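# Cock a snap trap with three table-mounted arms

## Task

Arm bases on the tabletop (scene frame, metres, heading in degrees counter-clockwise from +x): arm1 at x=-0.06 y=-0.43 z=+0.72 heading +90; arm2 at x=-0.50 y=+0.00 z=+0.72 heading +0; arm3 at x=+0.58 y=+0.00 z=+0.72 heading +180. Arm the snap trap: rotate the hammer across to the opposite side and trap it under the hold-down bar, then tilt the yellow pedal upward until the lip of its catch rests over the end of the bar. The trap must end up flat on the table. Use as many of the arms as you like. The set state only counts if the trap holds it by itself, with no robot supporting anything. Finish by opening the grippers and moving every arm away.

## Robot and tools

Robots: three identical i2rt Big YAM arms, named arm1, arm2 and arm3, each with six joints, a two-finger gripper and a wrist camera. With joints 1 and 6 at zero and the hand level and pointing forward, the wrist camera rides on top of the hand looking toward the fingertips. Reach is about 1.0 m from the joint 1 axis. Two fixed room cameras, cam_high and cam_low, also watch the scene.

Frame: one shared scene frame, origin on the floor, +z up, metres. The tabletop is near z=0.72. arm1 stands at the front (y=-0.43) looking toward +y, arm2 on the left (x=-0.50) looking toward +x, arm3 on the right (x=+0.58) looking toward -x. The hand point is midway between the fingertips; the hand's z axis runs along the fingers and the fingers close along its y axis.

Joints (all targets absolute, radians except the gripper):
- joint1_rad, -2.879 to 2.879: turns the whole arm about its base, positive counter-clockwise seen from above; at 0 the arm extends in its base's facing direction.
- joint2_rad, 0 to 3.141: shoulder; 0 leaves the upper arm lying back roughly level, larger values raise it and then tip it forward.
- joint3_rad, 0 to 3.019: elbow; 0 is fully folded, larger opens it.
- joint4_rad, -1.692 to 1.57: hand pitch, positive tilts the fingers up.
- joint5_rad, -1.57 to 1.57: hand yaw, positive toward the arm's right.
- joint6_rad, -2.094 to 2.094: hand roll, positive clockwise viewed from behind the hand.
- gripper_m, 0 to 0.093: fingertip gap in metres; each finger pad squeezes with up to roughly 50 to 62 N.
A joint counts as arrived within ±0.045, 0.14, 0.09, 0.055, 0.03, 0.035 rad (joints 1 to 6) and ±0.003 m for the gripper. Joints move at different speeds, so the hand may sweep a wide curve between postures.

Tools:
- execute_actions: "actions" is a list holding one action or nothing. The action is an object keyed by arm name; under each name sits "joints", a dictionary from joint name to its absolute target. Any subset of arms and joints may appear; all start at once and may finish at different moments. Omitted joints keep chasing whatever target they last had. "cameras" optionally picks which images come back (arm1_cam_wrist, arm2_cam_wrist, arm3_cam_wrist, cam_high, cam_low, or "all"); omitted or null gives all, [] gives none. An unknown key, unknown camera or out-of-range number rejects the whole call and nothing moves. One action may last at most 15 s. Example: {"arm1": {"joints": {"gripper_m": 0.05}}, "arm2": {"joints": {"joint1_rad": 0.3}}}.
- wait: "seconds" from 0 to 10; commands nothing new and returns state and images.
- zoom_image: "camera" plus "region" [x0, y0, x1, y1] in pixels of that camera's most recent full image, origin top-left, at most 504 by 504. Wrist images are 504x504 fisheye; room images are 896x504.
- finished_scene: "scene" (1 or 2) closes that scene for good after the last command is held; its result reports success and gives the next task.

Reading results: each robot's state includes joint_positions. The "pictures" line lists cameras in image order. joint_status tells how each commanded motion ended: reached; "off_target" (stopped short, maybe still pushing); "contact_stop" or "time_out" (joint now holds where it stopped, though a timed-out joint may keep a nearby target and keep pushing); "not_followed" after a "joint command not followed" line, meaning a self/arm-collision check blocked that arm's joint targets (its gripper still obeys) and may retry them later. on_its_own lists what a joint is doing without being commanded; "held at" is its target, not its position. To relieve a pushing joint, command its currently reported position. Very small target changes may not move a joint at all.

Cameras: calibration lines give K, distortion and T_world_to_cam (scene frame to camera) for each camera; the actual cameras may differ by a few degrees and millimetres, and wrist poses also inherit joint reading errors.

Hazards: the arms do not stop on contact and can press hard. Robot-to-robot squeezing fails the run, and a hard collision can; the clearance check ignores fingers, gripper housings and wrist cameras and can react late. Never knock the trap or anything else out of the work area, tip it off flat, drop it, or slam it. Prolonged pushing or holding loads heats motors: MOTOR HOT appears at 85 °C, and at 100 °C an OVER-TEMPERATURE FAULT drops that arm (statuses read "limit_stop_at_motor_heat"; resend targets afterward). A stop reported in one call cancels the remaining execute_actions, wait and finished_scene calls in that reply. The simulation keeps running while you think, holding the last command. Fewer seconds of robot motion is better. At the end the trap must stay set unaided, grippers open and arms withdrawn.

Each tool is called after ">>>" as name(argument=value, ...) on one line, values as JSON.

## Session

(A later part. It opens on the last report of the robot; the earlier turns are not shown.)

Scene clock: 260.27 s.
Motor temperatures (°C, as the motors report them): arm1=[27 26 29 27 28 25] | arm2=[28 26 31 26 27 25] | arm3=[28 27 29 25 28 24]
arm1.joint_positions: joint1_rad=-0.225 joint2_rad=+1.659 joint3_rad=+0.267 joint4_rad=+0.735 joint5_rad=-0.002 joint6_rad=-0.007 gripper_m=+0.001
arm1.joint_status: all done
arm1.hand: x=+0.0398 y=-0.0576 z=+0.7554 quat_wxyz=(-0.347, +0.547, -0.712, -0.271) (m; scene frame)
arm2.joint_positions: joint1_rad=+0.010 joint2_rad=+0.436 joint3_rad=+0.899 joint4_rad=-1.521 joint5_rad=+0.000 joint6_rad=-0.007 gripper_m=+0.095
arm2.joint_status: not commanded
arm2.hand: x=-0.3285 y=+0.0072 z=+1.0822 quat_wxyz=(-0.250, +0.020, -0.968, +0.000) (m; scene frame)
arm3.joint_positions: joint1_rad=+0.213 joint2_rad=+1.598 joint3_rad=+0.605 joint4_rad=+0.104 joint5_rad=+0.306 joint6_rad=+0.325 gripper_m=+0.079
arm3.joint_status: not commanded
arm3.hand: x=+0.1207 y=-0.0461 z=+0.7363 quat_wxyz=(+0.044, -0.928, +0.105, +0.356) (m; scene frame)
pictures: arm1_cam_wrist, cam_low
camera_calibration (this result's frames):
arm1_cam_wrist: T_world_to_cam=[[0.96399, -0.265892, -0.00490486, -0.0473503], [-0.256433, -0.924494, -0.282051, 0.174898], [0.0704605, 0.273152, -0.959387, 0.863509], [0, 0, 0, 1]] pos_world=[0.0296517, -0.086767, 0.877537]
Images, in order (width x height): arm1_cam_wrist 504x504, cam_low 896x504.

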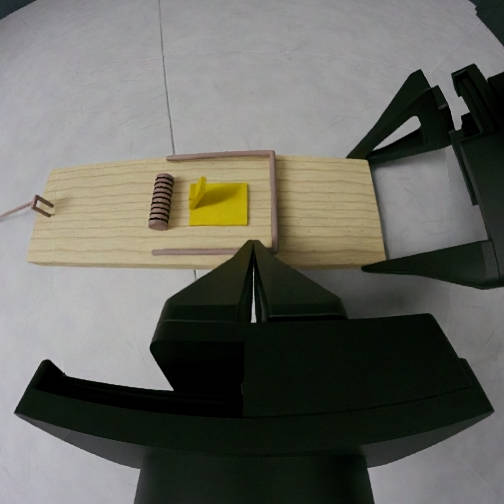

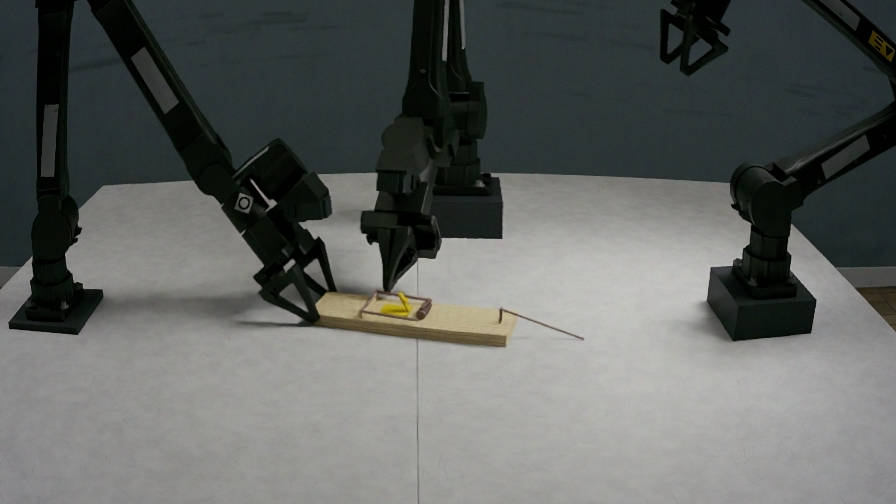

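>>> execute_actions(actions=[{"arm1":{"joints":{"joint2_rad":1.433,"joint3_rad":0.52,"joint4_rad":0.4,"joint6_rad":-1.57,"gripper_m":0.022}}}], cameras=[])

>>> execute_actions(actions=[{"arm1":{"joints":{"joint4_rad":-0.155}}}], cameras=["arm1_cam_wrist","cam_low"])

Scene clock: 283.03 s.
Motor temperatures (°C, as the motors report them): arm1=[27 26 29 27 28 25] | arm2=[28 26 32 26 27 25] | arm3=[28 27 30 25 28 24]
arm1.joint_positions: joint1_rad=-0.225 joint2_rad=+1.424 joint3_rad=+0.505 joint4_rad=+0.412 joint5_rad=-0.002 joint6_rad=-1.562 gripper_m=+0.022
arm1.joint_status: all done
arm1.hand: x=+0.0657 y=+0.0341 z=+0.8716 quat_wxyz=(-0.503, +0.854, -0.119, +0.059) (m; scene frame)
arm2.joint_positions: joint1_rad=+0.010 joint2_rad=+0.436 joint3_rad=+0.899 joint4_rad=-1.521 joint5_rad=+0.000 joint6_rad=-0.007 gripper_m=+0.095
arm2.joint_status: not commanded
arm2.hand: x=-0.3285 y=+0.0072 z=+1.0822 quat_wxyz=(-0.250, +0.020, -0.968, +0.000) (m; scene frame)
arm3.joint_positions: joint1_rad=+0.213 joint2_rad=+1.598 joint3_rad=+0.605 joint4_rad=+0.104 joint5_rad=+0.305 joint6_rad=+0.325 gripper_m=+0.079
arm3.joint_status: not commanded
arm3.hand: x=+0.1207 y=-0.0463 z=+0.7363 quat_wxyz=(+0.043, -0.928, +0.105, +0.356) (m; scene frame)
pictures: none
No camera images: the call's "cameras" was empty. Leave "cameras" out to get every camera's image.

Scene clock: 284.27 s.
Motor temperatures (°C, as the motors report them): arm1=[27 26 29 27 28 25] | arm2=[28 26 32 26 27 25] | arm3=[28 27 30 25 28 24]
arm1.joint_positions: joint1_rad=-0.225 joint2_rad=+1.424 joint3_rad=+0.505 joint4_rad=-0.143 joint5_rad=-0.002 joint6_rad=-1.563 gripper_m=+0.022
arm1.joint_status: all done
arm1.hand: x=+0.0400 y=-0.0578 z=+0.7765 quat_wxyz=(-0.249, +0.959, -0.132, +0.026) (m; scene frame)
arm2.joint_positions: joint1_rad=+0.010 joint2_rad=+0.436 joint3_rad=+0.899 joint4_rad=-1.521 joint5_rad=+0.000 joint6_rad=-0.007 gripper_m=+0.095
arm2.joint_status: not commanded
arm2.hand: x=-0.3285 y=+0.0072 z=+1.0822 quat_wxyz=(-0.250, +0.020, -0.968, +0.000) (m; scene frame)
arm3.joint_positions: joint1_rad=+0.213 joint2_rad=+1.598 joint3_rad=+0.605 joint4_rad=+0.104 joint5_rad=+0.305 joint6_rad=+0.325 gripper_m=+0.079
arm3.joint_status: not commanded
arm3.hand: x=+0.1207 y=-0.0463 z=+0.7363 quat_wxyz=(+0.043, -0.928, +0.105, +0.356) (m; scene frame)
pictures: arm1_cam_wrist, cam_low
camera_calibration (this result's frames):
arm1_cam_wrist: T_world_to_cam=[[0.244657, 0.834181, 0.494252, -0.342713], [0.711347, -0.50081, 0.493128, -0.435432], [0.658884, 0.230937, -0.715919, 0.668764], [0, 0, 0, 1]] pos_world=[-0.0470477, -0.0866262, 0.862891]
Images, in order (width x height): arm1_cam_wrist 504x504, cam_low 896x504.

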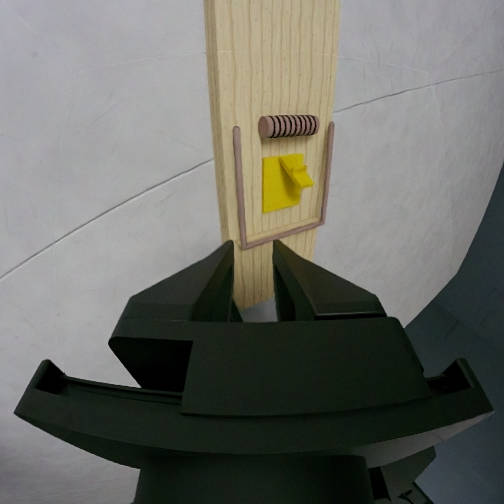

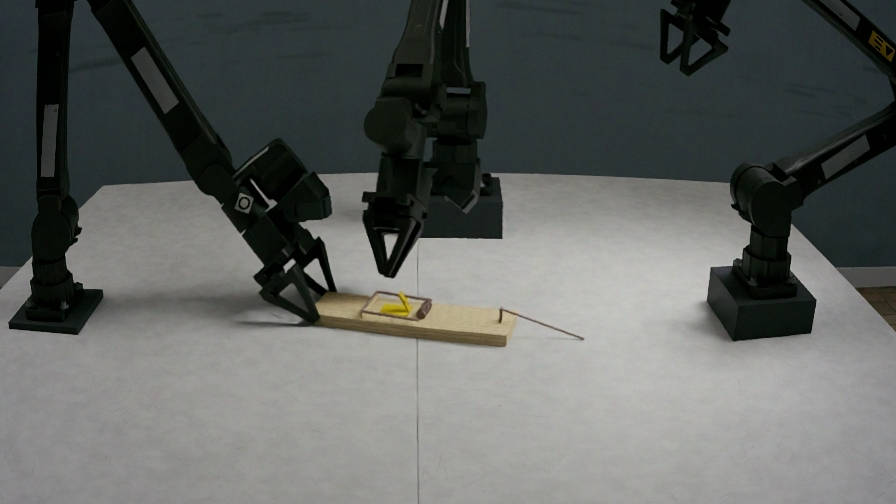

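>>> execute_actions(actions=[{"arm1":{"joints":{"joint2_rad":1.535,"joint4_rad":-0.01}}}], cameras=["arm1_cam_wrist","cam_low"])

>>> zoom_image(camera="cam_low", region=[330, 250, 460, 340])

Scene clock: 296.00 s.
Motor temperatures (°C, as the motors report them): arm1=[27 26 29 27 28 25] | arm2=[28 26 32 26 27 25] | arm3=[28 27 30 25 27 24]
arm1.joint_positions: joint1_rad=-0.225 joint2_rad=+1.535 joint3_rad=+0.505 joint4_rad=-0.031 joint5_rad=-0.002 joint6_rad=-1.563 gripper_m=+0.022
arm1.joint_status: all done
arm1.hand: x=+0.0416 y=-0.0505 z=+0.7490 quat_wxyz=(-0.250, +0.959, -0.132, +0.026) (m; scene frame)
arm2.joint_positions: joint1_rad=+0.010 joint2_rad=+0.436 joint3_rad=+0.899 joint4_rad=-1.521 joint5_rad=+0.000 joint6_rad=-0.007 gripper_m=+0.095
arm2.joint_status: not commanded
arm2.hand: x=-0.3285 y=+0.0072 z=+1.0822 quat_wxyz=(-0.250, +0.020, -0.968, +0.000) (m; scene frame)
arm3.joint_positions: joint1_rad=+0.213 joint2_rad=+1.598 joint3_rad=+0.605 joint4_rad=+0.104 joint5_rad=+0.305 joint6_rad=+0.325 gripper_m=+0.079
arm3.joint_status: not commanded
arm3.hand: x=+0.1207 y=-0.0463 z=+0.7363 quat_wxyz=(+0.043, -0.928, +0.105, +0.356) (m; scene frame)
pictures: arm1_cam_wrist, cam_low
camera_calibration (this result's frames):
arm1_cam_wrist: T_world_to_cam=[[0.244612, 0.833998, 0.494584, -0.335854], [0.711296, -0.500994, 0.493014, -0.419272], [0.658956, 0.231198, -0.715768, 0.646142], [0, 0, 0, 1]] pos_world=[-0.0453987, -0.0793382, 0.835303]
Images, in order (width x height): arm1_cam_wrist 504x504, cam_low 896x504.

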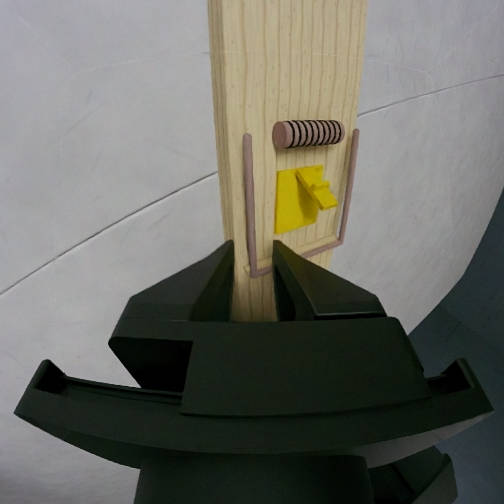

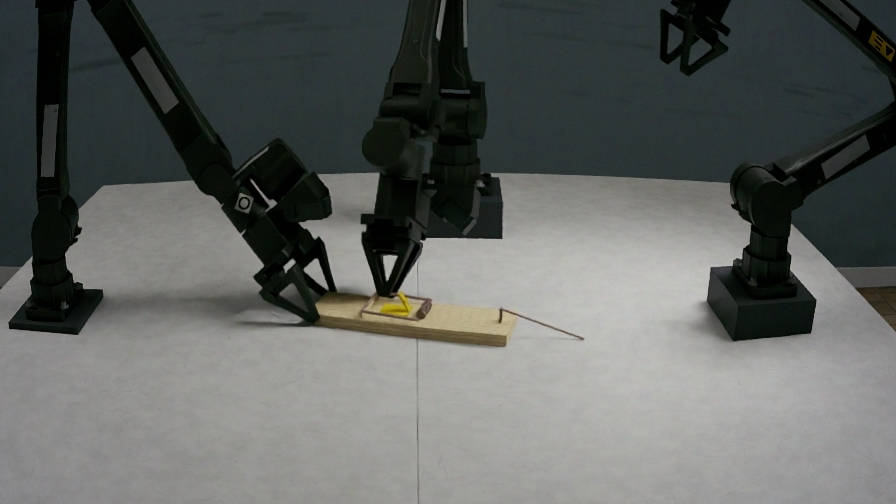

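Region (330, 250, 460, 340) of cam_low's 896x504 image, scaled by 3.877, with more detail than that image has; it fills the top 349 rows of this view, and the rest is white.

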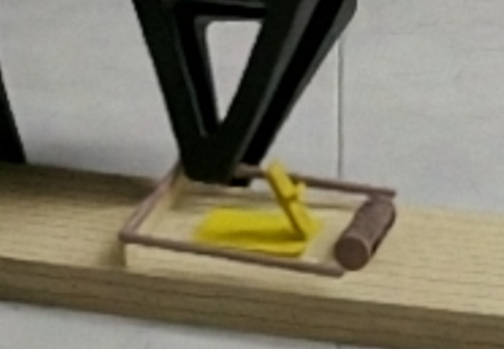

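>>> execute_actions(actions=[{"arm1":{"joints":{"joint2_rad":1.555,"joint4_rad":0.005}}}], cameras=[])

>>> execute_actions(actions=[{"arm1":{"joints":{"gripper_m":0}}}], cameras=[])

>>> execute_actions(actions=[{"arm1":{"joints":{"joint1_rad":-0.205,"joint2_rad":1.45,"joint4_rad":-0.11}}}], cameras=["arm1_cam_wrist","cam_low"])

>>> zoom_image(camera="cam_low", region=[330, 250, 460, 340])

Scene clock: 317.73 s.
Motor temperatures (°C, as the motors report them): arm1=[27 26 29 27 28 25] | arm2=[28 26 32 26 27 25] | arm3=[28 27 30 25 27 24]
arm1.joint_positions: joint1_rad=-0.225 joint2_rad=+1.541 joint3_rad=+0.505 joint4_rad=-0.025 joint5_rad=-0.002 joint6_rad=-1.563 gripper_m=+0.022
arm1.joint_status: all done
arm1.hand: x=+0.0418 y=-0.0500 z=+0.7478 quat_wxyz=(-0.250, +0.959, -0.132, +0.026) (m; scene frame)
arm2.joint_positions: joint1_rad=+0.010 joint2_rad=+0.436 joint3_rad=+0.899 joint4_rad=-1.521 joint5_rad=+0.000 joint6_rad=-0.007 gripper_m=+0.095
arm2.joint_status: not commanded
arm2.hand: x=-0.3285 y=+0.0072 z=+1.0822 quat_wxyz=(-0.250, +0.020, -0.968, +0.000) (m; scene frame)
arm3.joint_positions: joint1_rad=+0.213 joint2_rad=+1.598 joint3_rad=+0.605 joint4_rad=+0.104 joint5_rad=+0.305 joint6_rad=+0.324 gripper_m=+0.079
arm3.joint_status: not commanded
arm3.hand: x=+0.1207 y=-0.0463 z=+0.7363 quat_wxyz=(+0.043, -0.928, +0.105, +0.356) (m; scene frame)
pictures: none
No camera images: the call's "cameras" was empty. Leave "cameras" out to get every camera's image.

Scene clock: 318.23 s.
Motor temperatures (°C, as the motors report them): arm1=[27 26 29 27 28 25] | arm2=[28 26 32 26 27 25] | arm3=[28 27 30 25 27 24]
arm1.joint_positions: joint1_rad=-0.224 joint2_rad=+1.546 joint3_rad=+0.505 joint4_rad=-0.024 joint5_rad=-0.004 joint6_rad=-1.566 gripper_m=+0.009
arm1.joint_status: gripper_m off_target (ended at +0.009, target +0.000)
arm1.hand: x=+0.0407 y=-0.0505 z=+0.7459 quat_wxyz=(-0.248, +0.960, -0.129, +0.025) (m; scene frame)
arm2.joint_positions: joint1_rad=+0.010 joint2_rad=+0.436 joint3_rad=+0.899 joint4_rad=-1.521 joint5_rad=+0.000 joint6_rad=-0.007 gripper_m=+0.095
arm2.joint_status: not commanded
arm2.hand: x=-0.3285 y=+0.0072 z=+1.0822 quat_wxyz=(-0.250, +0.020, -0.968, +0.000) (m; scene frame)
arm3.joint_positions: joint1_rad=+0.212 joint2_rad=+1.598 joint3_rad=+0.605 joint4_rad=+0.104 joint5_rad=+0.315 joint6_rad=+0.325 gripper_m=+0.079
arm3.joint_status: not commanded
arm3.hand: x=+0.1206 y=-0.0443 z=+0.7366 quat_wxyz=(+0.048, -0.927, +0.107, +0.357) (m; scene frame)
pictures: none
No camera images: the call's "cameras" was empty. Leave "cameras" out to get every camera's image.

Scene clock: 319.00 s.
Motor temperatures (°C, as the motors report them): arm1=[27 26 29 27 28 25] | arm2=[28 26 32 26 27 25] | arm3=[28 27 30 25 27 24]
arm1.joint_positions: joint1_rad=-0.213 joint2_rad=+1.482 joint3_rad=+0.505 joint4_rad=-0.109 joint5_rad=-0.002 joint6_rad=-1.566 gripper_m=+0.009
arm1.joint_status: all done
arm1.hand: x=+0.0350 y=-0.0575 z=+0.7596 quat_wxyz=(-0.238, +0.963, -0.124, +0.023) (m; scene frame)
arm2.joint_positions: joint1_rad=+0.010 joint2_rad=+0.436 joint3_rad=+0.899 joint4_rad=-1.521 joint5_rad=+0.000 joint6_rad=-0.007 gripper_m=+0.095
arm2.joint_status: not commanded
arm2.hand: x=-0.3285 y=+0.0072 z=+1.0822 quat_wxyz=(-0.250, +0.020, -0.968, +0.000) (m; scene frame)
arm3.joint_positions: joint1_rad=+0.213 joint2_rad=+1.587 joint3_rad=+0.609 joint4_rad=+0.115 joint5_rad=+0.297 joint6_rad=+0.310 gripper_m=+0.079
arm3.joint_status: not commanded
arm3.hand: x=+0.1154 y=-0.0484 z=+0.7443 quat_wxyz=(+0.039, -0.924, +0.099, +0.367) (m; scene frame)
pictures: arm1_cam_wrist, cam_low
camera_calibration (this result's frames):
arm1_cam_wrist: T_world_to_cam=[[0.23343, 0.849349, 0.47341, -0.316273], [0.721237, -0.477773, 0.501548, -0.428822], [0.652171, 0.224365, -0.724109, 0.665931], [0, 0, 0, 1]] pos_world=[-0.0511915, -0.0856646, 0.847007]
Images, in order (width x height): arm1_cam_wrist 504x504, cam_low 896x504.

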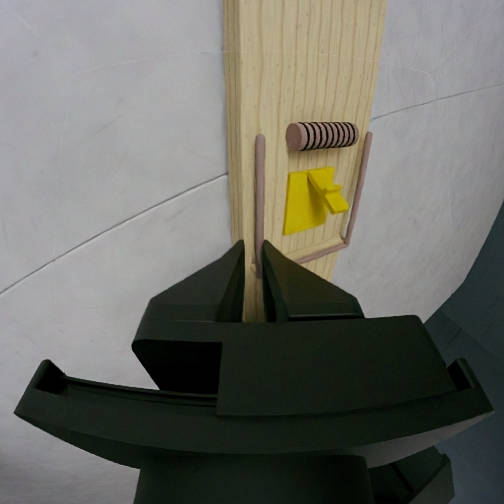

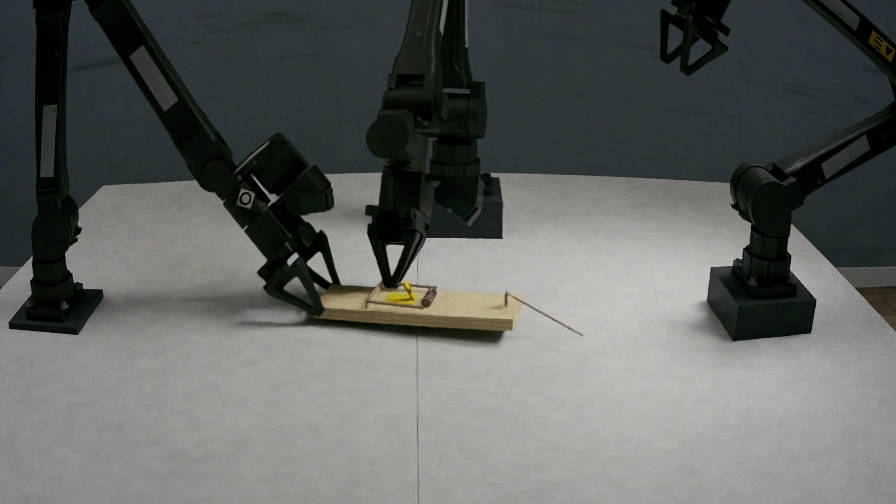

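Region (330, 250, 460, 340) of cam_low's 896x504 image, scaled by 3.877, with more detail than that image has; it fills the top 349 rows of this view, and the rest is white.

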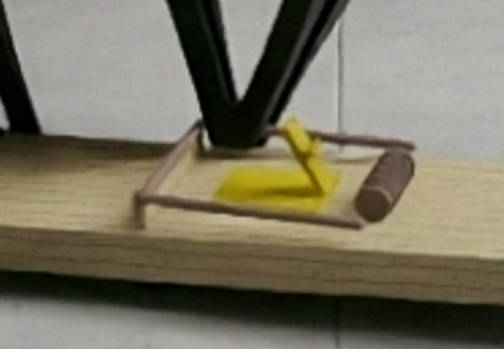

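>>> execute_actions(actions=[{"arm1":{"joints":{"joint1_rad":-0.225,"joint2_rad":1.55,"joint4_rad":-0.005}},"arm3":{"joints":{"joint2_rad":1.61,"joint3_rad":0.605,"joint4_rad":0.10}}}], cameras=[])

>>> execute_actions(actions=[{"arm1":{"joints":{"gripper_m":0.014}}}], cameras=[])

>>> execute_actions(actions=[{"arm1":{"joints":{"joint2_rad":1.52,"joint4_rad":-0.024}}}], cameras=["arm1_cam_wrist"])

>>> execute_actions(actions=[{"arm1":{"joints":{"gripper_m":0}}}], cameras=["arm1_cam_wrist","cam_low"])

Scene clock: 334.57 s.
Motor temperatures (°C, as the motors report them): arm1=[27 26 29 27 28 25] | arm2=[28 26 32 26 27 25] | arm3=[28 27 30 25 28 24]
arm1.joint_positions: joint1_rad=-0.219 joint2_rad=+1.538 joint3_rad=+0.505 joint4_rad=-0.047 joint5_rad=+0.000 joint6_rad=-1.569 gripper_m=+0.009
arm1.joint_status: all done
arm1.hand: x=+0.0385 y=-0.0537 z=+0.7460 quat_wxyz=(-0.240, +0.962, -0.126, +0.026) (m; scene frame)
arm2.joint_positions: joint1_rad=+0.010 joint2_rad=+0.436 joint3_rad=+0.899 joint4_rad=-1.521 joint5_rad=+0.000 joint6_rad=-0.007 gripper_m=+0.095
arm2.joint_status: not commanded
arm2.hand: x=-0.3285 y=+0.0072 z=+1.0822 quat_wxyz=(-0.250, +0.020, -0.968, +0.000) (m; scene frame)
arm3.joint_positions: joint1_rad=+0.213 joint2_rad=+1.604 joint3_rad=+0.609 joint4_rad=+0.109 joint5_rad=+0.308 joint6_rad=+0.314 gripper_m=+0.079
arm3.joint_status: all done
arm3.hand: x=+0.1186 y=-0.0461 z=+0.7360 quat_wxyz=(+0.046, -0.927, +0.101, +0.357) (m; scene frame)
pictures: none
No camera images: the call's "cameras" was empty. Leave "cameras" out to get every camera's image.

Scene clock: 335.07 s.
Motor temperatures (°C, as the motors report them): arm1=[27 26 29 27 28 25] | arm2=[28 26 32 26 27 25] | arm3=[28 27 30 25 28 24]
arm1.joint_positions: joint1_rad=-0.219 joint2_rad=+1.540 joint3_rad=+0.505 joint4_rad=-0.041 joint5_rad=+0.000 joint6_rad=-1.569 gripper_m=+0.014
arm1.joint_status: all done
arm1.hand: x=+0.0387 y=-0.0528 z=+0.7461 quat_wxyz=(-0.242, +0.962, -0.126, +0.026) (m; scene frame)
arm2.joint_positions: joint1_rad=+0.010 joint2_rad=+0.436 joint3_rad=+0.899 joint4_rad=-1.521 joint5_rad=+0.000 joint6_rad=-0.007 gripper_m=+0.095
arm2.joint_status: not commanded
arm2.hand: x=-0.3285 y=+0.0072 z=+1.0822 quat_wxyz=(-0.250, +0.020, -0.968, +0.000) (m; scene frame)
arm3.joint_positions: joint1_rad=+0.213 joint2_rad=+1.604 joint3_rad=+0.609 joint4_rad=+0.109 joint5_rad=+0.308 joint6_rad=+0.319 gripper_m=+0.079
arm3.joint_status: not commanded
arm3.hand: x=+0.1186 y=-0.0461 z=+0.7360 quat_wxyz=(+0.045, -0.927, +0.103, +0.357) (m; scene frame)
pictures: none
No camera images: the call's "cameras" was empty. Leave "cameras" out to get every camera's image.

Scene clock: 335.57 s.
Motor temperatures (°C, as the motors report them): arm1=[27 26 29 27 28 25] | arm2=[28 26 32 26 27 25] | arm3=[28 27 30 25 28 24]
arm1.joint_positions: joint1_rad=-0.219 joint2_rad=+1.539 joint3_rad=+0.505 joint4_rad=-0.041 joint5_rad=+0.000 joint6_rad=-1.569 gripper_m=+0.014
arm1.joint_status: all done
arm1.hand: x=+0.0388 y=-0.0526 z=+0.7465 quat_wxyz=(-0.243, +0.962, -0.126, +0.026) (m; scene frame)
arm2.joint_positions: joint1_rad=+0.010 joint2_rad=+0.436 joint3_rad=+0.899 joint4_rad=-1.521 joint5_rad=+0.000 joint6_rad=-0.007 gripper_m=+0.095
arm2.joint_status: not commanded
arm2.hand: x=-0.3285 y=+0.0072 z=+1.0822 quat_wxyz=(-0.250, +0.020, -0.968, +0.000) (m; scene frame)
arm3.joint_positions: joint1_rad=+0.213 joint2_rad=+1.604 joint3_rad=+0.609 joint4_rad=+0.109 joint5_rad=+0.308 joint6_rad=+0.320 gripper_m=+0.079
arm3.joint_status: not commanded
arm3.hand: x=+0.1186 y=-0.0461 z=+0.7360 quat_wxyz=(+0.045, -0.927, +0.104, +0.357) (m; scene frame)
pictures: arm1_cam_wrist
camera_calibration (this result's frames):
arm1_cam_wrist: T_world_to_cam=[[0.234124, 0.843854, 0.4828, -0.322448], [0.71644, -0.485445, 0.501055, -0.42246], [0.65719, 0.228588, -0.718226, 0.648533], [0, 0, 0, 1]] pos_world=[-0.0480496, -0.0812289, 0.833147]
Images, in order (width x height): arm1_cam_wrist 504x504.

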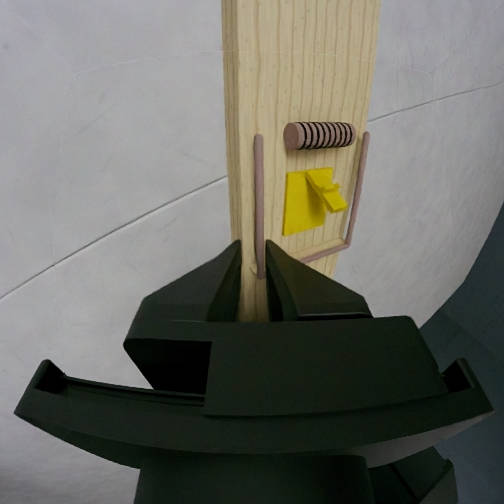

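Scene clock: 336.03 s.
Motor temperatures (°C, as the motors report them): arm1=[27 26 29 27 28 25] | arm2=[28 26 32 26 27 25] | arm3=[28 27 30 25 28 24]
arm1.joint_positions: joint1_rad=-0.219 joint2_rad=+1.539 joint3_rad=+0.505 joint4_rad=-0.041 joint5_rad=-0.001 joint6_rad=-1.569 gripper_m=+0.009
arm1.joint_status: gripper_m off_target (ended at +0.009, target +0.000)
arm1.hand: x=+0.0386 y=-0.0526 z=+0.7465 quat_wxyz=(-0.243, +0.962, -0.125, +0.025) (m; scene frame)
arm2.joint_positions: joint1_rad=+0.010 joint2_rad=+0.436 joint3_rad=+0.899 joint4_rad=-1.521 joint5_rad=+0.000 joint6_rad=-0.007 gripper_m=+0.095
arm2.joint_status: not commanded
arm2.hand: x=-0.3285 y=+0.0072 z=+1.0822 quat_wxyz=(-0.250, +0.020, -0.968, +0.000) (m; scene frame)
arm3.joint_positions: joint1_rad=+0.213 joint2_rad=+1.604 joint3_rad=+0.609 joint4_rad=+0.109 joint5_rad=+0.309 joint6_rad=+0.321 gripper_m=+0.079
arm3.joint_status: not commanded
arm3.hand: x=+0.1186 y=-0.0459 z=+0.7360 quat_wxyz=(+0.045, -0.927, +0.104, +0.358) (m; scene frame)
pictures: arm1_cam_wrist, cam_low
camera_calibration (this result's frames):
arm1_cam_wrist: T_world_to_cam=[[0.234137, 0.843855, 0.482792, -0.322441], [0.717191, -0.485187, 0.50023, -0.4217], [0.656366, 0.229131, -0.718806, 0.649142], [0, 0, 0, 1]] pos_world=[-0.04814, -0.0812488, 0.833226]
Images, in order (width x height): arm1_cam_wrist 504x504, cam_low 896x504.

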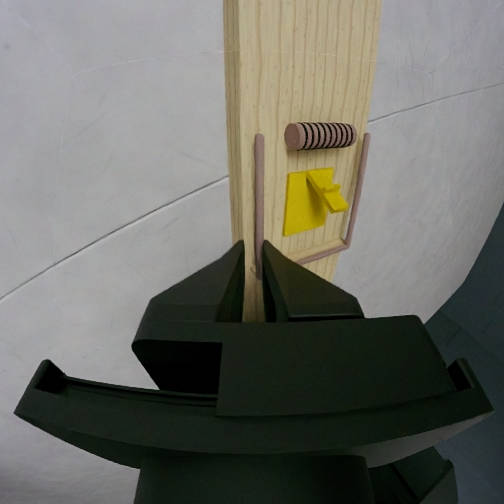

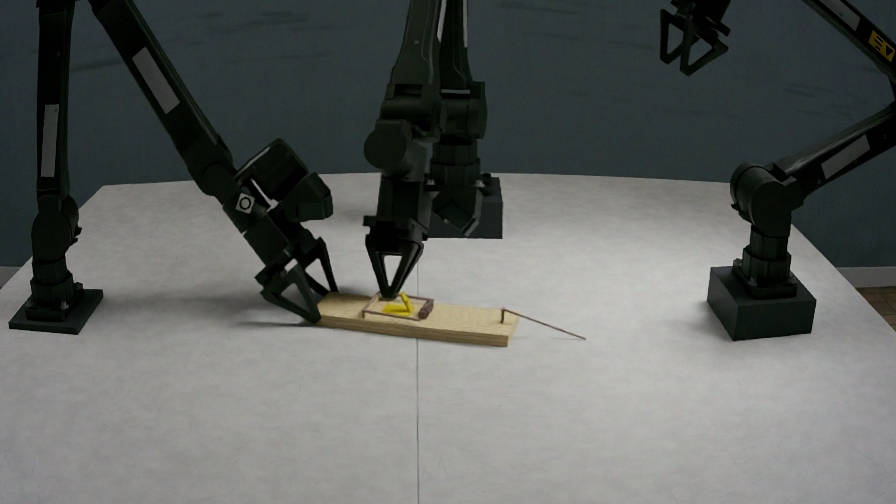

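>>> execute_actions(actions=[{"arm1":{"joints":{"gripper_m":0.013,"joint2_rad":1.505}}}], cameras=[])

>>> execute_actions(actions=[{"arm1":{"joints":{"gripper_m":0}}}], cameras=["arm1_cam_wrist"])

Scene clock: 343.83 s.
Motor temperatures (°C, as the motors report them): arm1=[27 26 29 27 28 25] | arm2=[28 26 32 26 27 25] | arm3=[28 27 29 25 28 24]
arm1.joint_positions: joint1_rad=-0.219 joint2_rad=+1.533 joint3_rad=+0.505 joint4_rad=-0.041 joint5_rad=-0.001 joint6_rad=-1.569 gripper_m=+0.013
arm1.joint_status: all done
arm1.hand: x=+0.0388 y=-0.0517 z=+0.7485 quat_wxyz=(-0.245, +0.961, -0.125, +0.026) (m; scene frame)
arm2.joint_positions: joint1_rad=+0.010 joint2_rad=+0.436 joint3_rad=+0.899 joint4_rad=-1.521 joint5_rad=+0.000 joint6_rad=-0.007 gripper_m=+0.095
arm2.joint_status: not commanded
arm2.hand: x=-0.3285 y=+0.0072 z=+1.0822 quat_wxyz=(-0.250, +0.020, -0.968, +0.000) (m; scene frame)
arm3.joint_positions: joint1_rad=+0.213 joint2_rad=+1.604 joint3_rad=+0.609 joint4_rad=+0.109 joint5_rad=+0.309 joint6_rad=+0.325 gripper_m=+0.079
arm3.joint_status: not commanded
arm3.hand: x=+0.1186 y=-0.0458 z=+0.7360 quat_wxyz=(+0.045, -0.927, +0.106, +0.358) (m; scene frame)
pictures: none
No camera images: the call's "cameras" was empty. Leave "cameras" out to get every camera's image.

Scene clock: 344.30 s.
Motor temperatures (°C, as the motors report them): arm1=[27 26 29 27 28 25] | arm2=[28 26 32 26 27 25] | arm3=[28 27 29 25 28 24]
arm1.joint_positions: joint1_rad=-0.219 joint2_rad=+1.524 joint3_rad=+0.506 joint4_rad=-0.040 joint5_rad=-0.001 joint6_rad=-1.569 gripper_m=+0.002
arm1.joint_status: all done
arm1.hand: x=+0.0393 y=-0.0496 z=+0.7525 quat_wxyz=(-0.251, +0.959, -0.125, +0.026) (m; scene frame)
arm2.joint_positions: joint1_rad=+0.010 joint2_rad=+0.436 joint3_rad=+0.899 joint4_rad=-1.521 joint5_rad=+0.000 joint6_rad=-0.007 gripper_m=+0.095
arm2.joint_status: not commanded
arm2.hand: x=-0.3285 y=+0.0072 z=+1.0822 quat_wxyz=(-0.250, +0.020, -0.968, +0.000) (m; scene frame)
arm3.joint_positions: joint1_rad=+0.213 joint2_rad=+1.604 joint3_rad=+0.609 joint4_rad=+0.108 joint5_rad=+0.309 joint6_rad=+0.327 gripper_m=+0.079
arm3.joint_status: not commanded
arm3.hand: x=+0.1187 y=-0.0458 z=+0.7360 quat_wxyz=(+0.044, -0.927, +0.107, +0.358) (m; scene frame)
pictures: arm1_cam_wrist
camera_calibration (this result's frames):
arm1_cam_wrist: T_world_to_cam=[[0.232124, 0.835486, 0.498078, -0.339871], [0.715143, -0.49368, 0.494824, -0.420074], [0.65931, 0.241337, -0.712086, 0.647679], [0, 0, 0, 1]] pos_world=[-0.0477159, -0.0797333, 0.838349]
Images, in order (width x height): arm1_cam_wrist 504x504.

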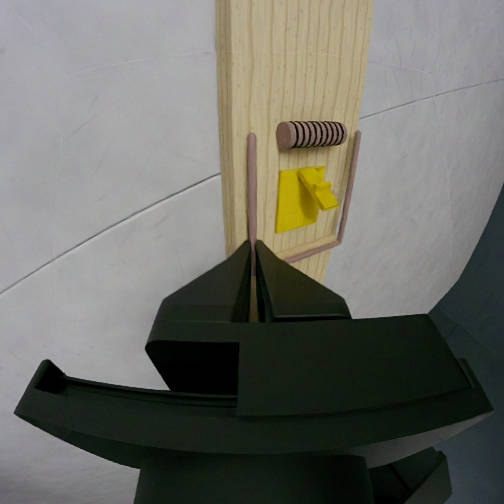

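>>> execute_actions(actions=[{"arm1":{"joints":{"joint1_rad":-0.20,"joint2_rad":1.43,"joint4_rad":-0.115}}}], cameras=["arm1_cam_wrist","cam_low"])

>>> zoom_image(camera="cam_low", region=[330, 250, 460, 340])

Scene clock: 353.63 s.
Motor temperatures (°C, as the motors report them): arm1=[27 26 29 27 28 25] | arm2=[28 26 32 26 27 25] | arm3=[28 27 29 25 28 24]
arm1.joint_positions: joint1_rad=-0.211 joint2_rad=+1.461 joint3_rad=+0.506 joint4_rad=-0.110 joint5_rad=+0.002 joint6_rad=-1.569 gripper_m=+0.002
arm1.joint_status: all done
arm1.hand: x=+0.0356 y=-0.0547 z=+0.7669 quat_wxyz=(-0.247, +0.961, -0.122, +0.026) (m; scene frame)
arm2.joint_positions: joint1_rad=+0.010 joint2_rad=+0.436 joint3_rad=+0.899 joint4_rad=-1.521 joint5_rad=+0.000 joint6_rad=-0.007 gripper_m=+0.095
arm2.joint_status: not commanded
arm2.hand: x=-0.3285 y=+0.0072 z=+1.0822 quat_wxyz=(-0.250, +0.020, -0.968, +0.000) (m; scene frame)
arm3.joint_positions: joint1_rad=+0.213 joint2_rad=+1.588 joint3_rad=+0.609 joint4_rad=+0.117 joint5_rad=+0.295 joint6_rad=+0.327 gripper_m=+0.079
arm3.joint_status: not commanded
arm3.hand: x=+0.1152 y=-0.0489 z=+0.7437 quat_wxyz=(+0.034, -0.924, +0.107, +0.367) (m; scene frame)
pictures: arm1_cam_wrist, cam_low
camera_calibration (this result's frames):
arm1_cam_wrist: T_world_to_cam=[[0.226699, 0.841413, 0.490543, -0.33568], [0.71825, -0.484596, 0.499282, -0.430086], [0.657818, 0.239146, -0.714202, 0.663222], [0, 0, 0, 1]] pos_world=[-0.0512718, -0.0845797, 0.853074]
Images, in order (width x height): arm1_cam_wrist 504x504, cam_low 896x504.

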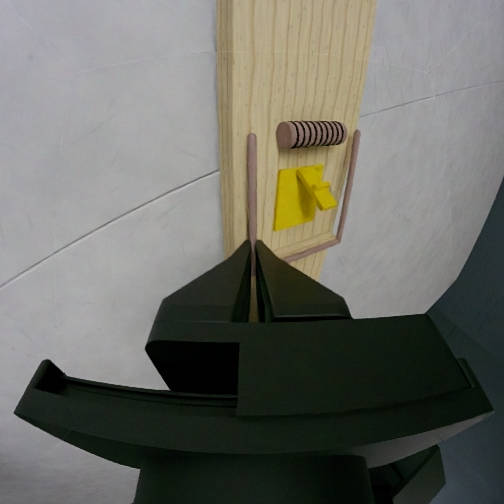

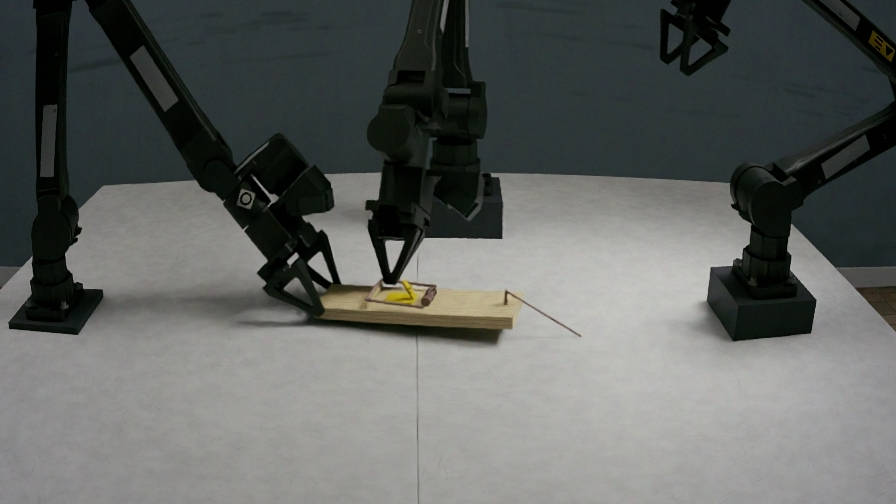

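Region (330, 250, 460, 340) of cam_low's 896x504 image, scaled by 3.877, with more detail than that image has; it fills the top 349 rows of this view, and the rest is white.

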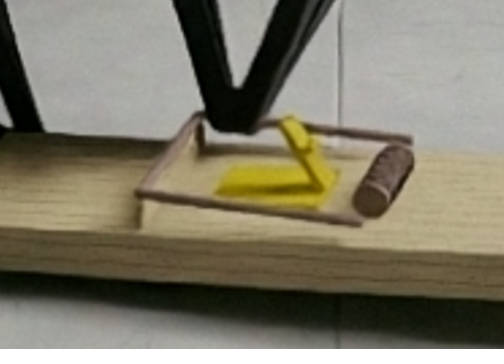

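>>> execute_actions(actions=[{"arm1":{"joints":{"joint1_rad":-0.225,"joint2_rad":1.53,"joint4_rad":-0.02}},"arm2":{"joints":{"joint1_rad":0.075,"joint2_rad":1.392,"joint3_rad":0.51,"joint4_rad":-0.095,"gripper_m":0}},"arm3":{"joints":{"joint2_rad":1.64}}}], cameras=["arm2_cam_wrist","cam_low"])

Scene clock: 367.77 s.
Motor temperatures (°C, as the motors report them): arm1=[27 26 29 27 28 25] | arm2=[28 26 32 26 27 25] | arm3=[28 27 29 25 28 24]
arm1.joint_positions: joint1_rad=-0.217 joint2_rad=+1.526 joint3_rad=+0.506 joint4_rad=-0.052 joint5_rad=-0.002 joint6_rad=-1.571 gripper_m=+0.002
arm1.joint_status: all done
arm1.hand: x=+0.0378 y=-0.0524 z=+0.7502 quat_wxyz=(-0.244, +0.961, -0.124, +0.025) (m; scene frame)
arm2.joint_positions: joint1_rad=+0.070 joint2_rad=+1.382 joint3_rad=+0.507 joint4_rad=-0.110 joint5_rad=+0.000 joint6_rad=-0.007 gripper_m=+0.001
arm2.joint_status: all done
arm2.hand: x=-0.1033 y=+0.0361 z=+0.7893 quat_wxyz=(-0.285, +0.048, -0.957, -0.009) (m; scene frame)
arm3.joint_positions: joint1_rad=+0.214 joint2_rad=+1.609 joint3_rad=+0.609 joint4_rad=+0.117 joint5_rad=+0.307 joint6_rad=+0.318 gripper_m=+0.079
arm3.joint_status: all done
arm3.hand: x=+0.1179 y=-0.0470 z=+0.7348 quat_wxyz=(+0.044, -0.927, +0.102, +0.358) (m; scene frame)
pictures: arm2_cam_wrist, cam_low
camera_calibration (this result's frames):
arm2_cam_wrist: T_world_to_cam=[[0.0855076, -0.996336, -0.00160231, 0.0452464], [-0.995577, -0.0855051, 0.0389256, -0.121544], [-0.03892, -0.00173321, -0.999241, 0.911246], [0, 0, 0, 1]] pos_world=[-0.0894095, 0.0362674, 0.915358]
Images, in order (width x height): arm2_cam_wrist 504x504, cam_low 896x504.

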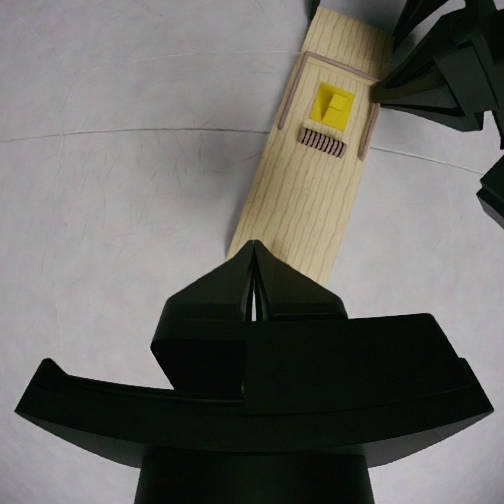

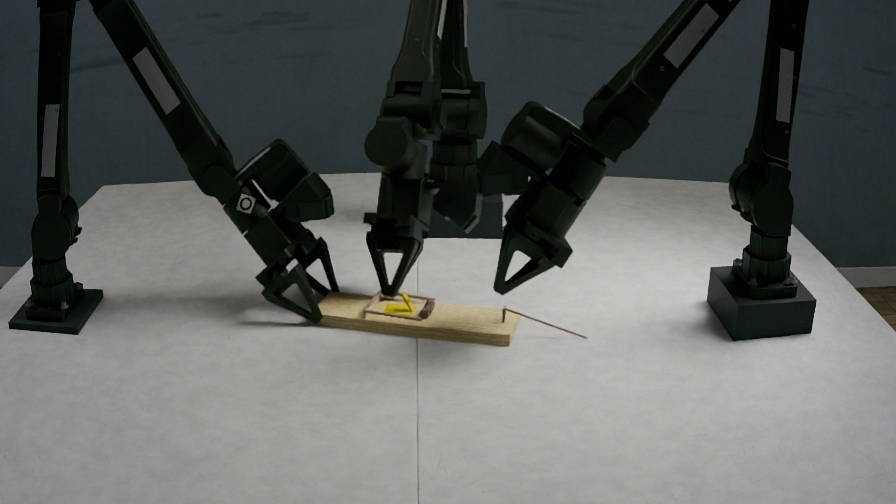

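>>> execute_actions(actions=[{"arm2":{"joints":{"joint2_rad":1.63,"joint4_rad":0.125}}}], cameras=["arm2_cam_wrist"])

>>> execute_actions(actions=[{"arm1":{"joints":{"joint1_rad":-0.19,"joint2_rad":1.41,"joint4_rad":-0.125}}}], cameras=["cam_low"])

>>> zoom_image(camera="cam_low", region=[310, 240, 540, 360])

Scene clock: 380.20 s.
Motor temperatures (°C, as the motors report them): arm1=[27 26 29 27 28 25] | arm2=[28 27 32 26 27 25] | arm3=[28 27 29 25 28 24]
arm1.joint_positions: joint1_rad=-0.217 joint2_rad=+1.526 joint3_rad=+0.506 joint4_rad=-0.052 joint5_rad=-0.002 joint6_rad=-1.571 gripper_m=+0.002
arm1.joint_status: not commanded
arm1.hand: x=+0.0378 y=-0.0524 z=+0.7502 quat_wxyz=(-0.244, +0.961, -0.124, +0.025) (m; scene frame)
arm2.joint_positions: joint1_rad=+0.070 joint2_rad=+1.583 joint3_rad=+0.511 joint4_rad=+0.126 joint5_rad=+0.000 joint6_rad=-0.007 gripper_m=+0.001
arm2.joint_status: all done
arm2.hand: x=-0.0812 y=+0.0379 z=+0.7453 quat_wxyz=(-0.304, +0.048, -0.952, -0.010) (m; scene frame)
arm3.joint_positions: joint1_rad=+0.214 joint2_rad=+1.609 joint3_rad=+0.609 joint4_rad=+0.117 joint5_rad=+0.307 joint6_rad=+0.318 gripper_m=+0.079
arm3.joint_status: not commanded
arm3.hand: x=+0.1179 y=-0.0470 z=+0.7348 quat_wxyz=(+0.044, -0.927, +0.102, +0.358) (m; scene frame)
pictures: arm2_cam_wrist
camera_calibration (this result's frames):
arm2_cam_wrist: T_world_to_cam=[[0.085822, -0.996309, -0.00182678, 0.0452153], [-0.99631, -0.0858229, 0.000407837, -0.0689772], [-0.000563111, 0.00178504, -0.999998, 0.871638], [0, 0, 0, 1]] pos_world=[-0.0721123, 0.0375727, 0.871747]
Images, in order (width x height): arm2_cam_wrist 504x504.

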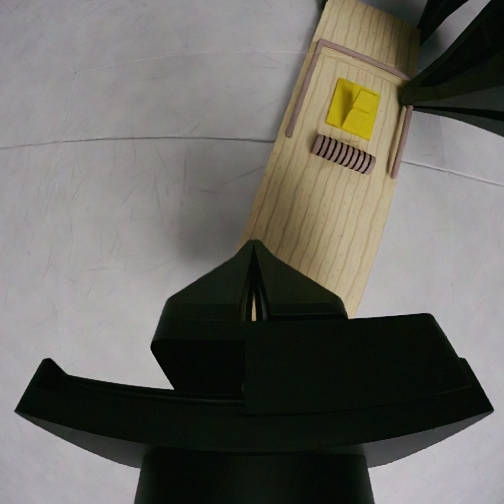

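Scene clock: 380.97 s.
Motor temperatures (°C, as the motors report them): arm1=[27 26 29 27 28 25] | arm2=[28 27 32 26 27 25] | arm3=[28 27 29 25 28 24]
arm1.joint_positions: joint1_rad=-0.202 joint2_rad=+1.467 joint3_rad=+0.506 joint4_rad=-0.125 joint5_rad=+0.007 joint6_rad=-1.588 gripper_m=+0.002
arm1.joint_status: all done
arm1.hand: x=+0.0323 y=-0.0580 z=+0.7632 quat_wxyz=(-0.237, +0.965, -0.110, +0.029) (m; scene frame)
arm2.joint_positions: joint1_rad=+0.070 joint2_rad=+1.584 joint3_rad=+0.511 joint4_rad=+0.128 joint5_rad=+0.000 joint6_rad=-0.007 gripper_m=+0.001
arm2.joint_status: not commanded
arm2.hand: x=-0.0809 y=+0.0379 z=+0.7453 quat_wxyz=(-0.304, +0.048, -0.951, -0.010) (m; scene frame)
arm3.joint_positions: joint1_rad=+0.216 joint2_rad=+1.609 joint3_rad=+0.616 joint4_rad=+0.120 joint5_rad=+0.282 joint6_rad=+0.338 gripper_m=+0.079
arm3.joint_status: not commanded
arm3.hand: x=+0.1140 y=-0.0529 z=+0.7370 quat_wxyz=(+0.027, -0.926, +0.107, +0.361) (m; scene frame)
pictures: cam_low
Images, in order (width x height): cam_low 896x504.

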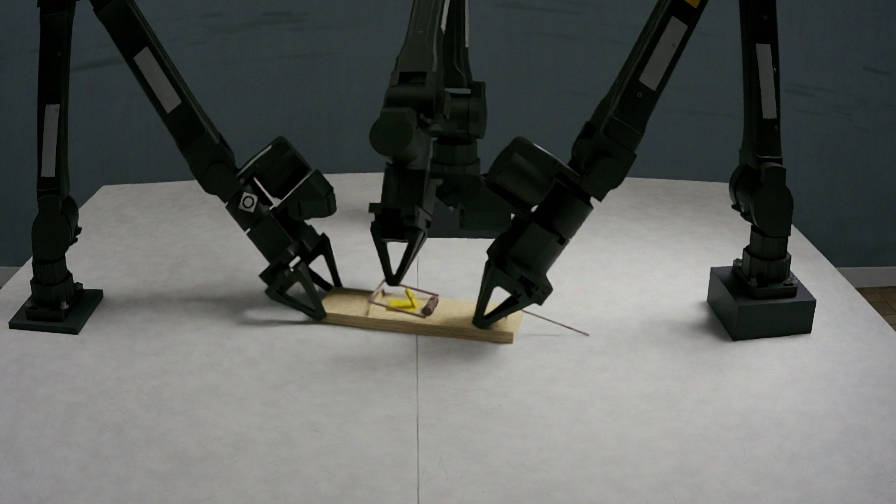

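Region (310, 240, 540, 360) of cam_low's 896x504 image, scaled by 2.191, with more detail than that image has; it fills the top 263 rows of this view, and the rest is white.

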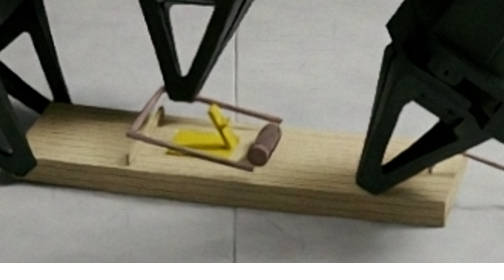

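>>> execute_actions(actions=[{"arm1":{"joints":{"joint1_rad":-0.22,"joint2_rad":1.525,"joint4_rad":-0.02}}}], cameras=[])

>>> execute_actions(actions=[{"arm2":{"joints":{"joint2_rad":1.55,"joint3_rad":0.625,"joint6_rad":-0.6}}}], cameras=[])

>>> execute_actions(actions=[{"arm2":{"joints":{"joint1_rad":-0.005,"joint2_rad":1.63}}}], cameras=["cam_low","cam_high","arm2_cam_wrist"])

Scene clock: 439.60 s.
Motor temperatures (°C, as the motors report them): arm1=[27 26 30 27 28 25] | arm2=[28 27 31 26 27 25] | arm3=[28 27 29 25 28 25]
arm1.joint_positions: joint1_rad=-0.213 joint2_rad=+1.517 joint3_rad=+0.506 joint4_rad=-0.075 joint5_rad=-0.001 joint6_rad=-1.584 gripper_m=+0.002
arm1.joint_status: joint4_rad time_out (moved +0.050 of +0.105); the others done
arm1.on_its_own: joint4_rad reads -0.075 and still pushes toward -0.020 since a time_out
arm1.hand: x=+0.0354 y=-0.0555 z=+0.7507 quat_wxyz=(-0.237, +0.964, -0.115, +0.026) (m; scene frame)
arm2.joint_positions: joint1_rad=+0.070 joint2_rad=+1.585 joint3_rad=+0.511 joint4_rad=+0.131 joint5_rad=+0.000 joint6_rad=-0.007 gripper_m=+0.001
arm2.joint_status: not commanded
arm2.hand: x=-0.0806 y=+0.0381 z=+0.7452 quat_wxyz=(-0.305, +0.048, -0.951, -0.010) (m; scene frame)
arm3.joint_positions: joint1_rad=+0.216 joint2_rad=+1.614 joint3_rad=+0.616 joint4_rad=+0.118 joint5_rad=+0.301 joint6_rad=+0.310 gripper_m=+0.079
arm3.joint_status: not commanded
arm3.hand: x=+0.1146 y=-0.0496 z=+0.7356 quat_wxyz=(+0.042, -0.927, +0.097, +0.360) (m; scene frame)
pictures: none
No camera images: the call's "cameras" was empty. Leave "cameras" out to get every camera's image.

not run: a stop came earlier in this reply.

not run: a stop came earlier in this reply.

>>> execute_actions(actions=[{"arm1":{"joints":{"joint4_rad":-0.06}},"arm2":{"joints":{"joint2_rad":1.55,"joint3_rad":0.625,"joint6_rad":-0.6}}}], cameras=[])

>>> execute_actions(actions=[{"arm2":{"joints":{"joint1_rad":-0.01,"joint2_rad":1.63}}}], cameras=["cam_low","cam_high","arm2_cam_wrist"])

Scene clock: 452.87 s.
Motor temperatures (°C, as the motors report them): arm1=[27 26 29 27 28 25] | arm2=[28 27 31 26 27 25] | arm3=[28 27 29 25 28 25]
arm1.joint_positions: joint1_rad=-0.213 joint2_rad=+1.518 joint3_rad=+0.506 joint4_rad=-0.075 joint5_rad=-0.002 joint6_rad=-1.582 gripper_m=+0.002
arm1.joint_status: all done
arm1.hand: x=+0.0352 y=-0.0556 z=+0.7503 quat_wxyz=(-0.237, +0.964, -0.116, +0.025) (m; scene frame)
arm2.joint_positions: joint1_rad=+0.070 joint2_rad=+1.549 joint3_rad=+0.609 joint4_rad=+0.130 joint5_rad=+0.000 joint6_rad=-0.583 gripper_m=+0.001
arm2.joint_status: all done
arm2.hand: x=-0.0252 y=+0.0435 z=+0.7959 quat_wxyz=(-0.357, +0.309, -0.877, +0.092) (m; scene frame)
arm3.joint_positions: joint1_rad=+0.216 joint2_rad=+1.614 joint3_rad=+0.616 joint4_rad=+0.118 joint5_rad=+0.303 joint6_rad=+0.312 gripper_m=+0.079
arm3.joint_status: not commanded
arm3.hand: x=+0.1147 y=-0.0492 z=+0.7356 quat_wxyz=(+0.043, -0.927, +0.098, +0.360) (m; scene frame)
pictures: none
No camera images: the call's "cameras" was empty. Leave "cameras" out to get every camera's image.

Scene clock: 453.60 s.
Motor temperatures (°C, as the motors report them): arm1=[27 26 29 27 28 25] | arm2=[28 27 31 26 27 25] | arm3=[28 27 29 25 28 25]
arm1.joint_positions: joint1_rad=-0.213 joint2_rad=+1.518 joint3_rad=+0.506 joint4_rad=-0.075 joint5_rad=-0.002 joint6_rad=-1.582 gripper_m=+0.002
arm1.joint_status: not commanded
arm1.hand: x=+0.0352 y=-0.0556 z=+0.7503 quat_wxyz=(-0.237, +0.964, -0.116, +0.025) (m; scene frame)
arm2.joint_positions: joint1_rad=-0.014 joint2_rad=+1.619 joint3_rad=+0.609 joint4_rad=+0.130 joint5_rad=+0.000 joint6_rad=-0.584 gripper_m=+0.001
arm2.joint_status: all done
arm2.hand: x=-0.0320 y=+0.0031 z=+0.7648 quat_wxyz=(-0.321, +0.276, -0.901, +0.099) (m; scene frame)
arm3.joint_positions: joint1_rad=+0.216 joint2_rad=+1.614 joint3_rad=+0.616 joint4_rad=+0.118 joint5_rad=+0.303 joint6_rad=+0.312 gripper_m=+0.079
arm3.joint_status: not commanded
arm3.hand: x=+0.1147 y=-0.0492 z=+0.7356 quat_wxyz=(+0.043, -0.927, +0.098, +0.360) (m; scene frame)
pictures: arm2_cam_wrist, cam_high, cam_low
camera_calibration (this result's frames):
arm2_cam_wrist: T_world_to_cam=[[0.424979, -0.837468, 0.34357, -0.247395], [-0.894423, -0.446897, 0.0170252, -0.0312751], [0.139282, -0.314532, -0.938973, 0.849978], [0, 0, 0, 1]] pos_world=[-0.0412222, 0.0461832, 0.883636]
Images, in order (width x height): arm2_cam_wrist 504x504, cam_high 896x504, cam_low 896x504.

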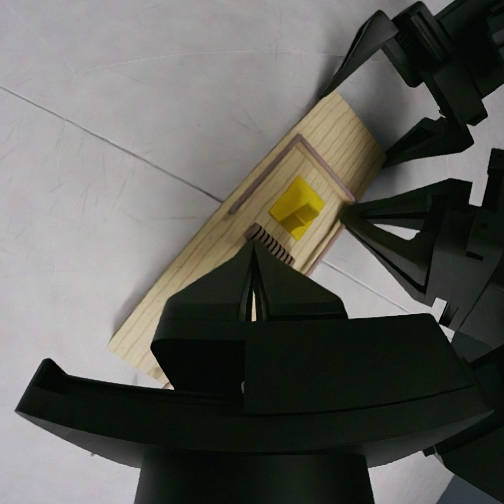

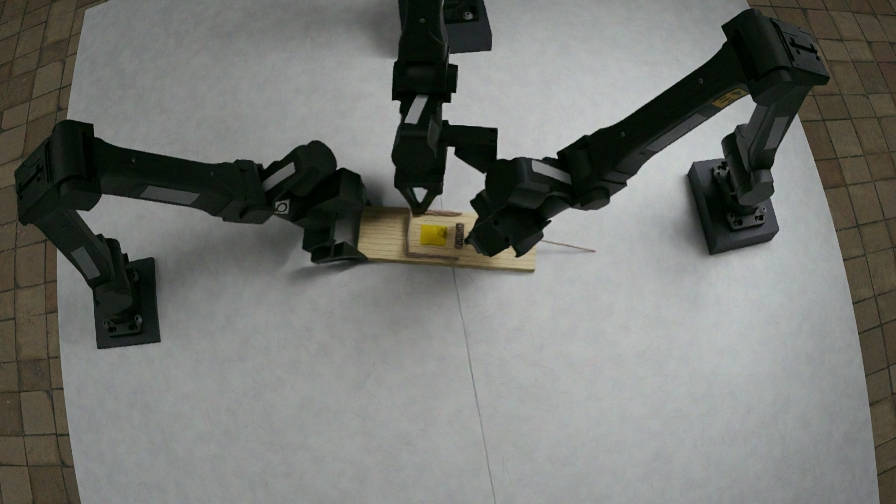

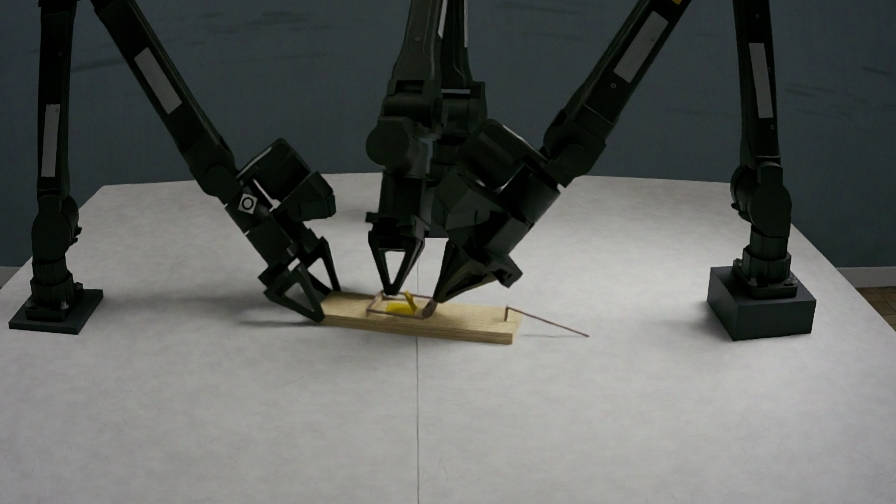

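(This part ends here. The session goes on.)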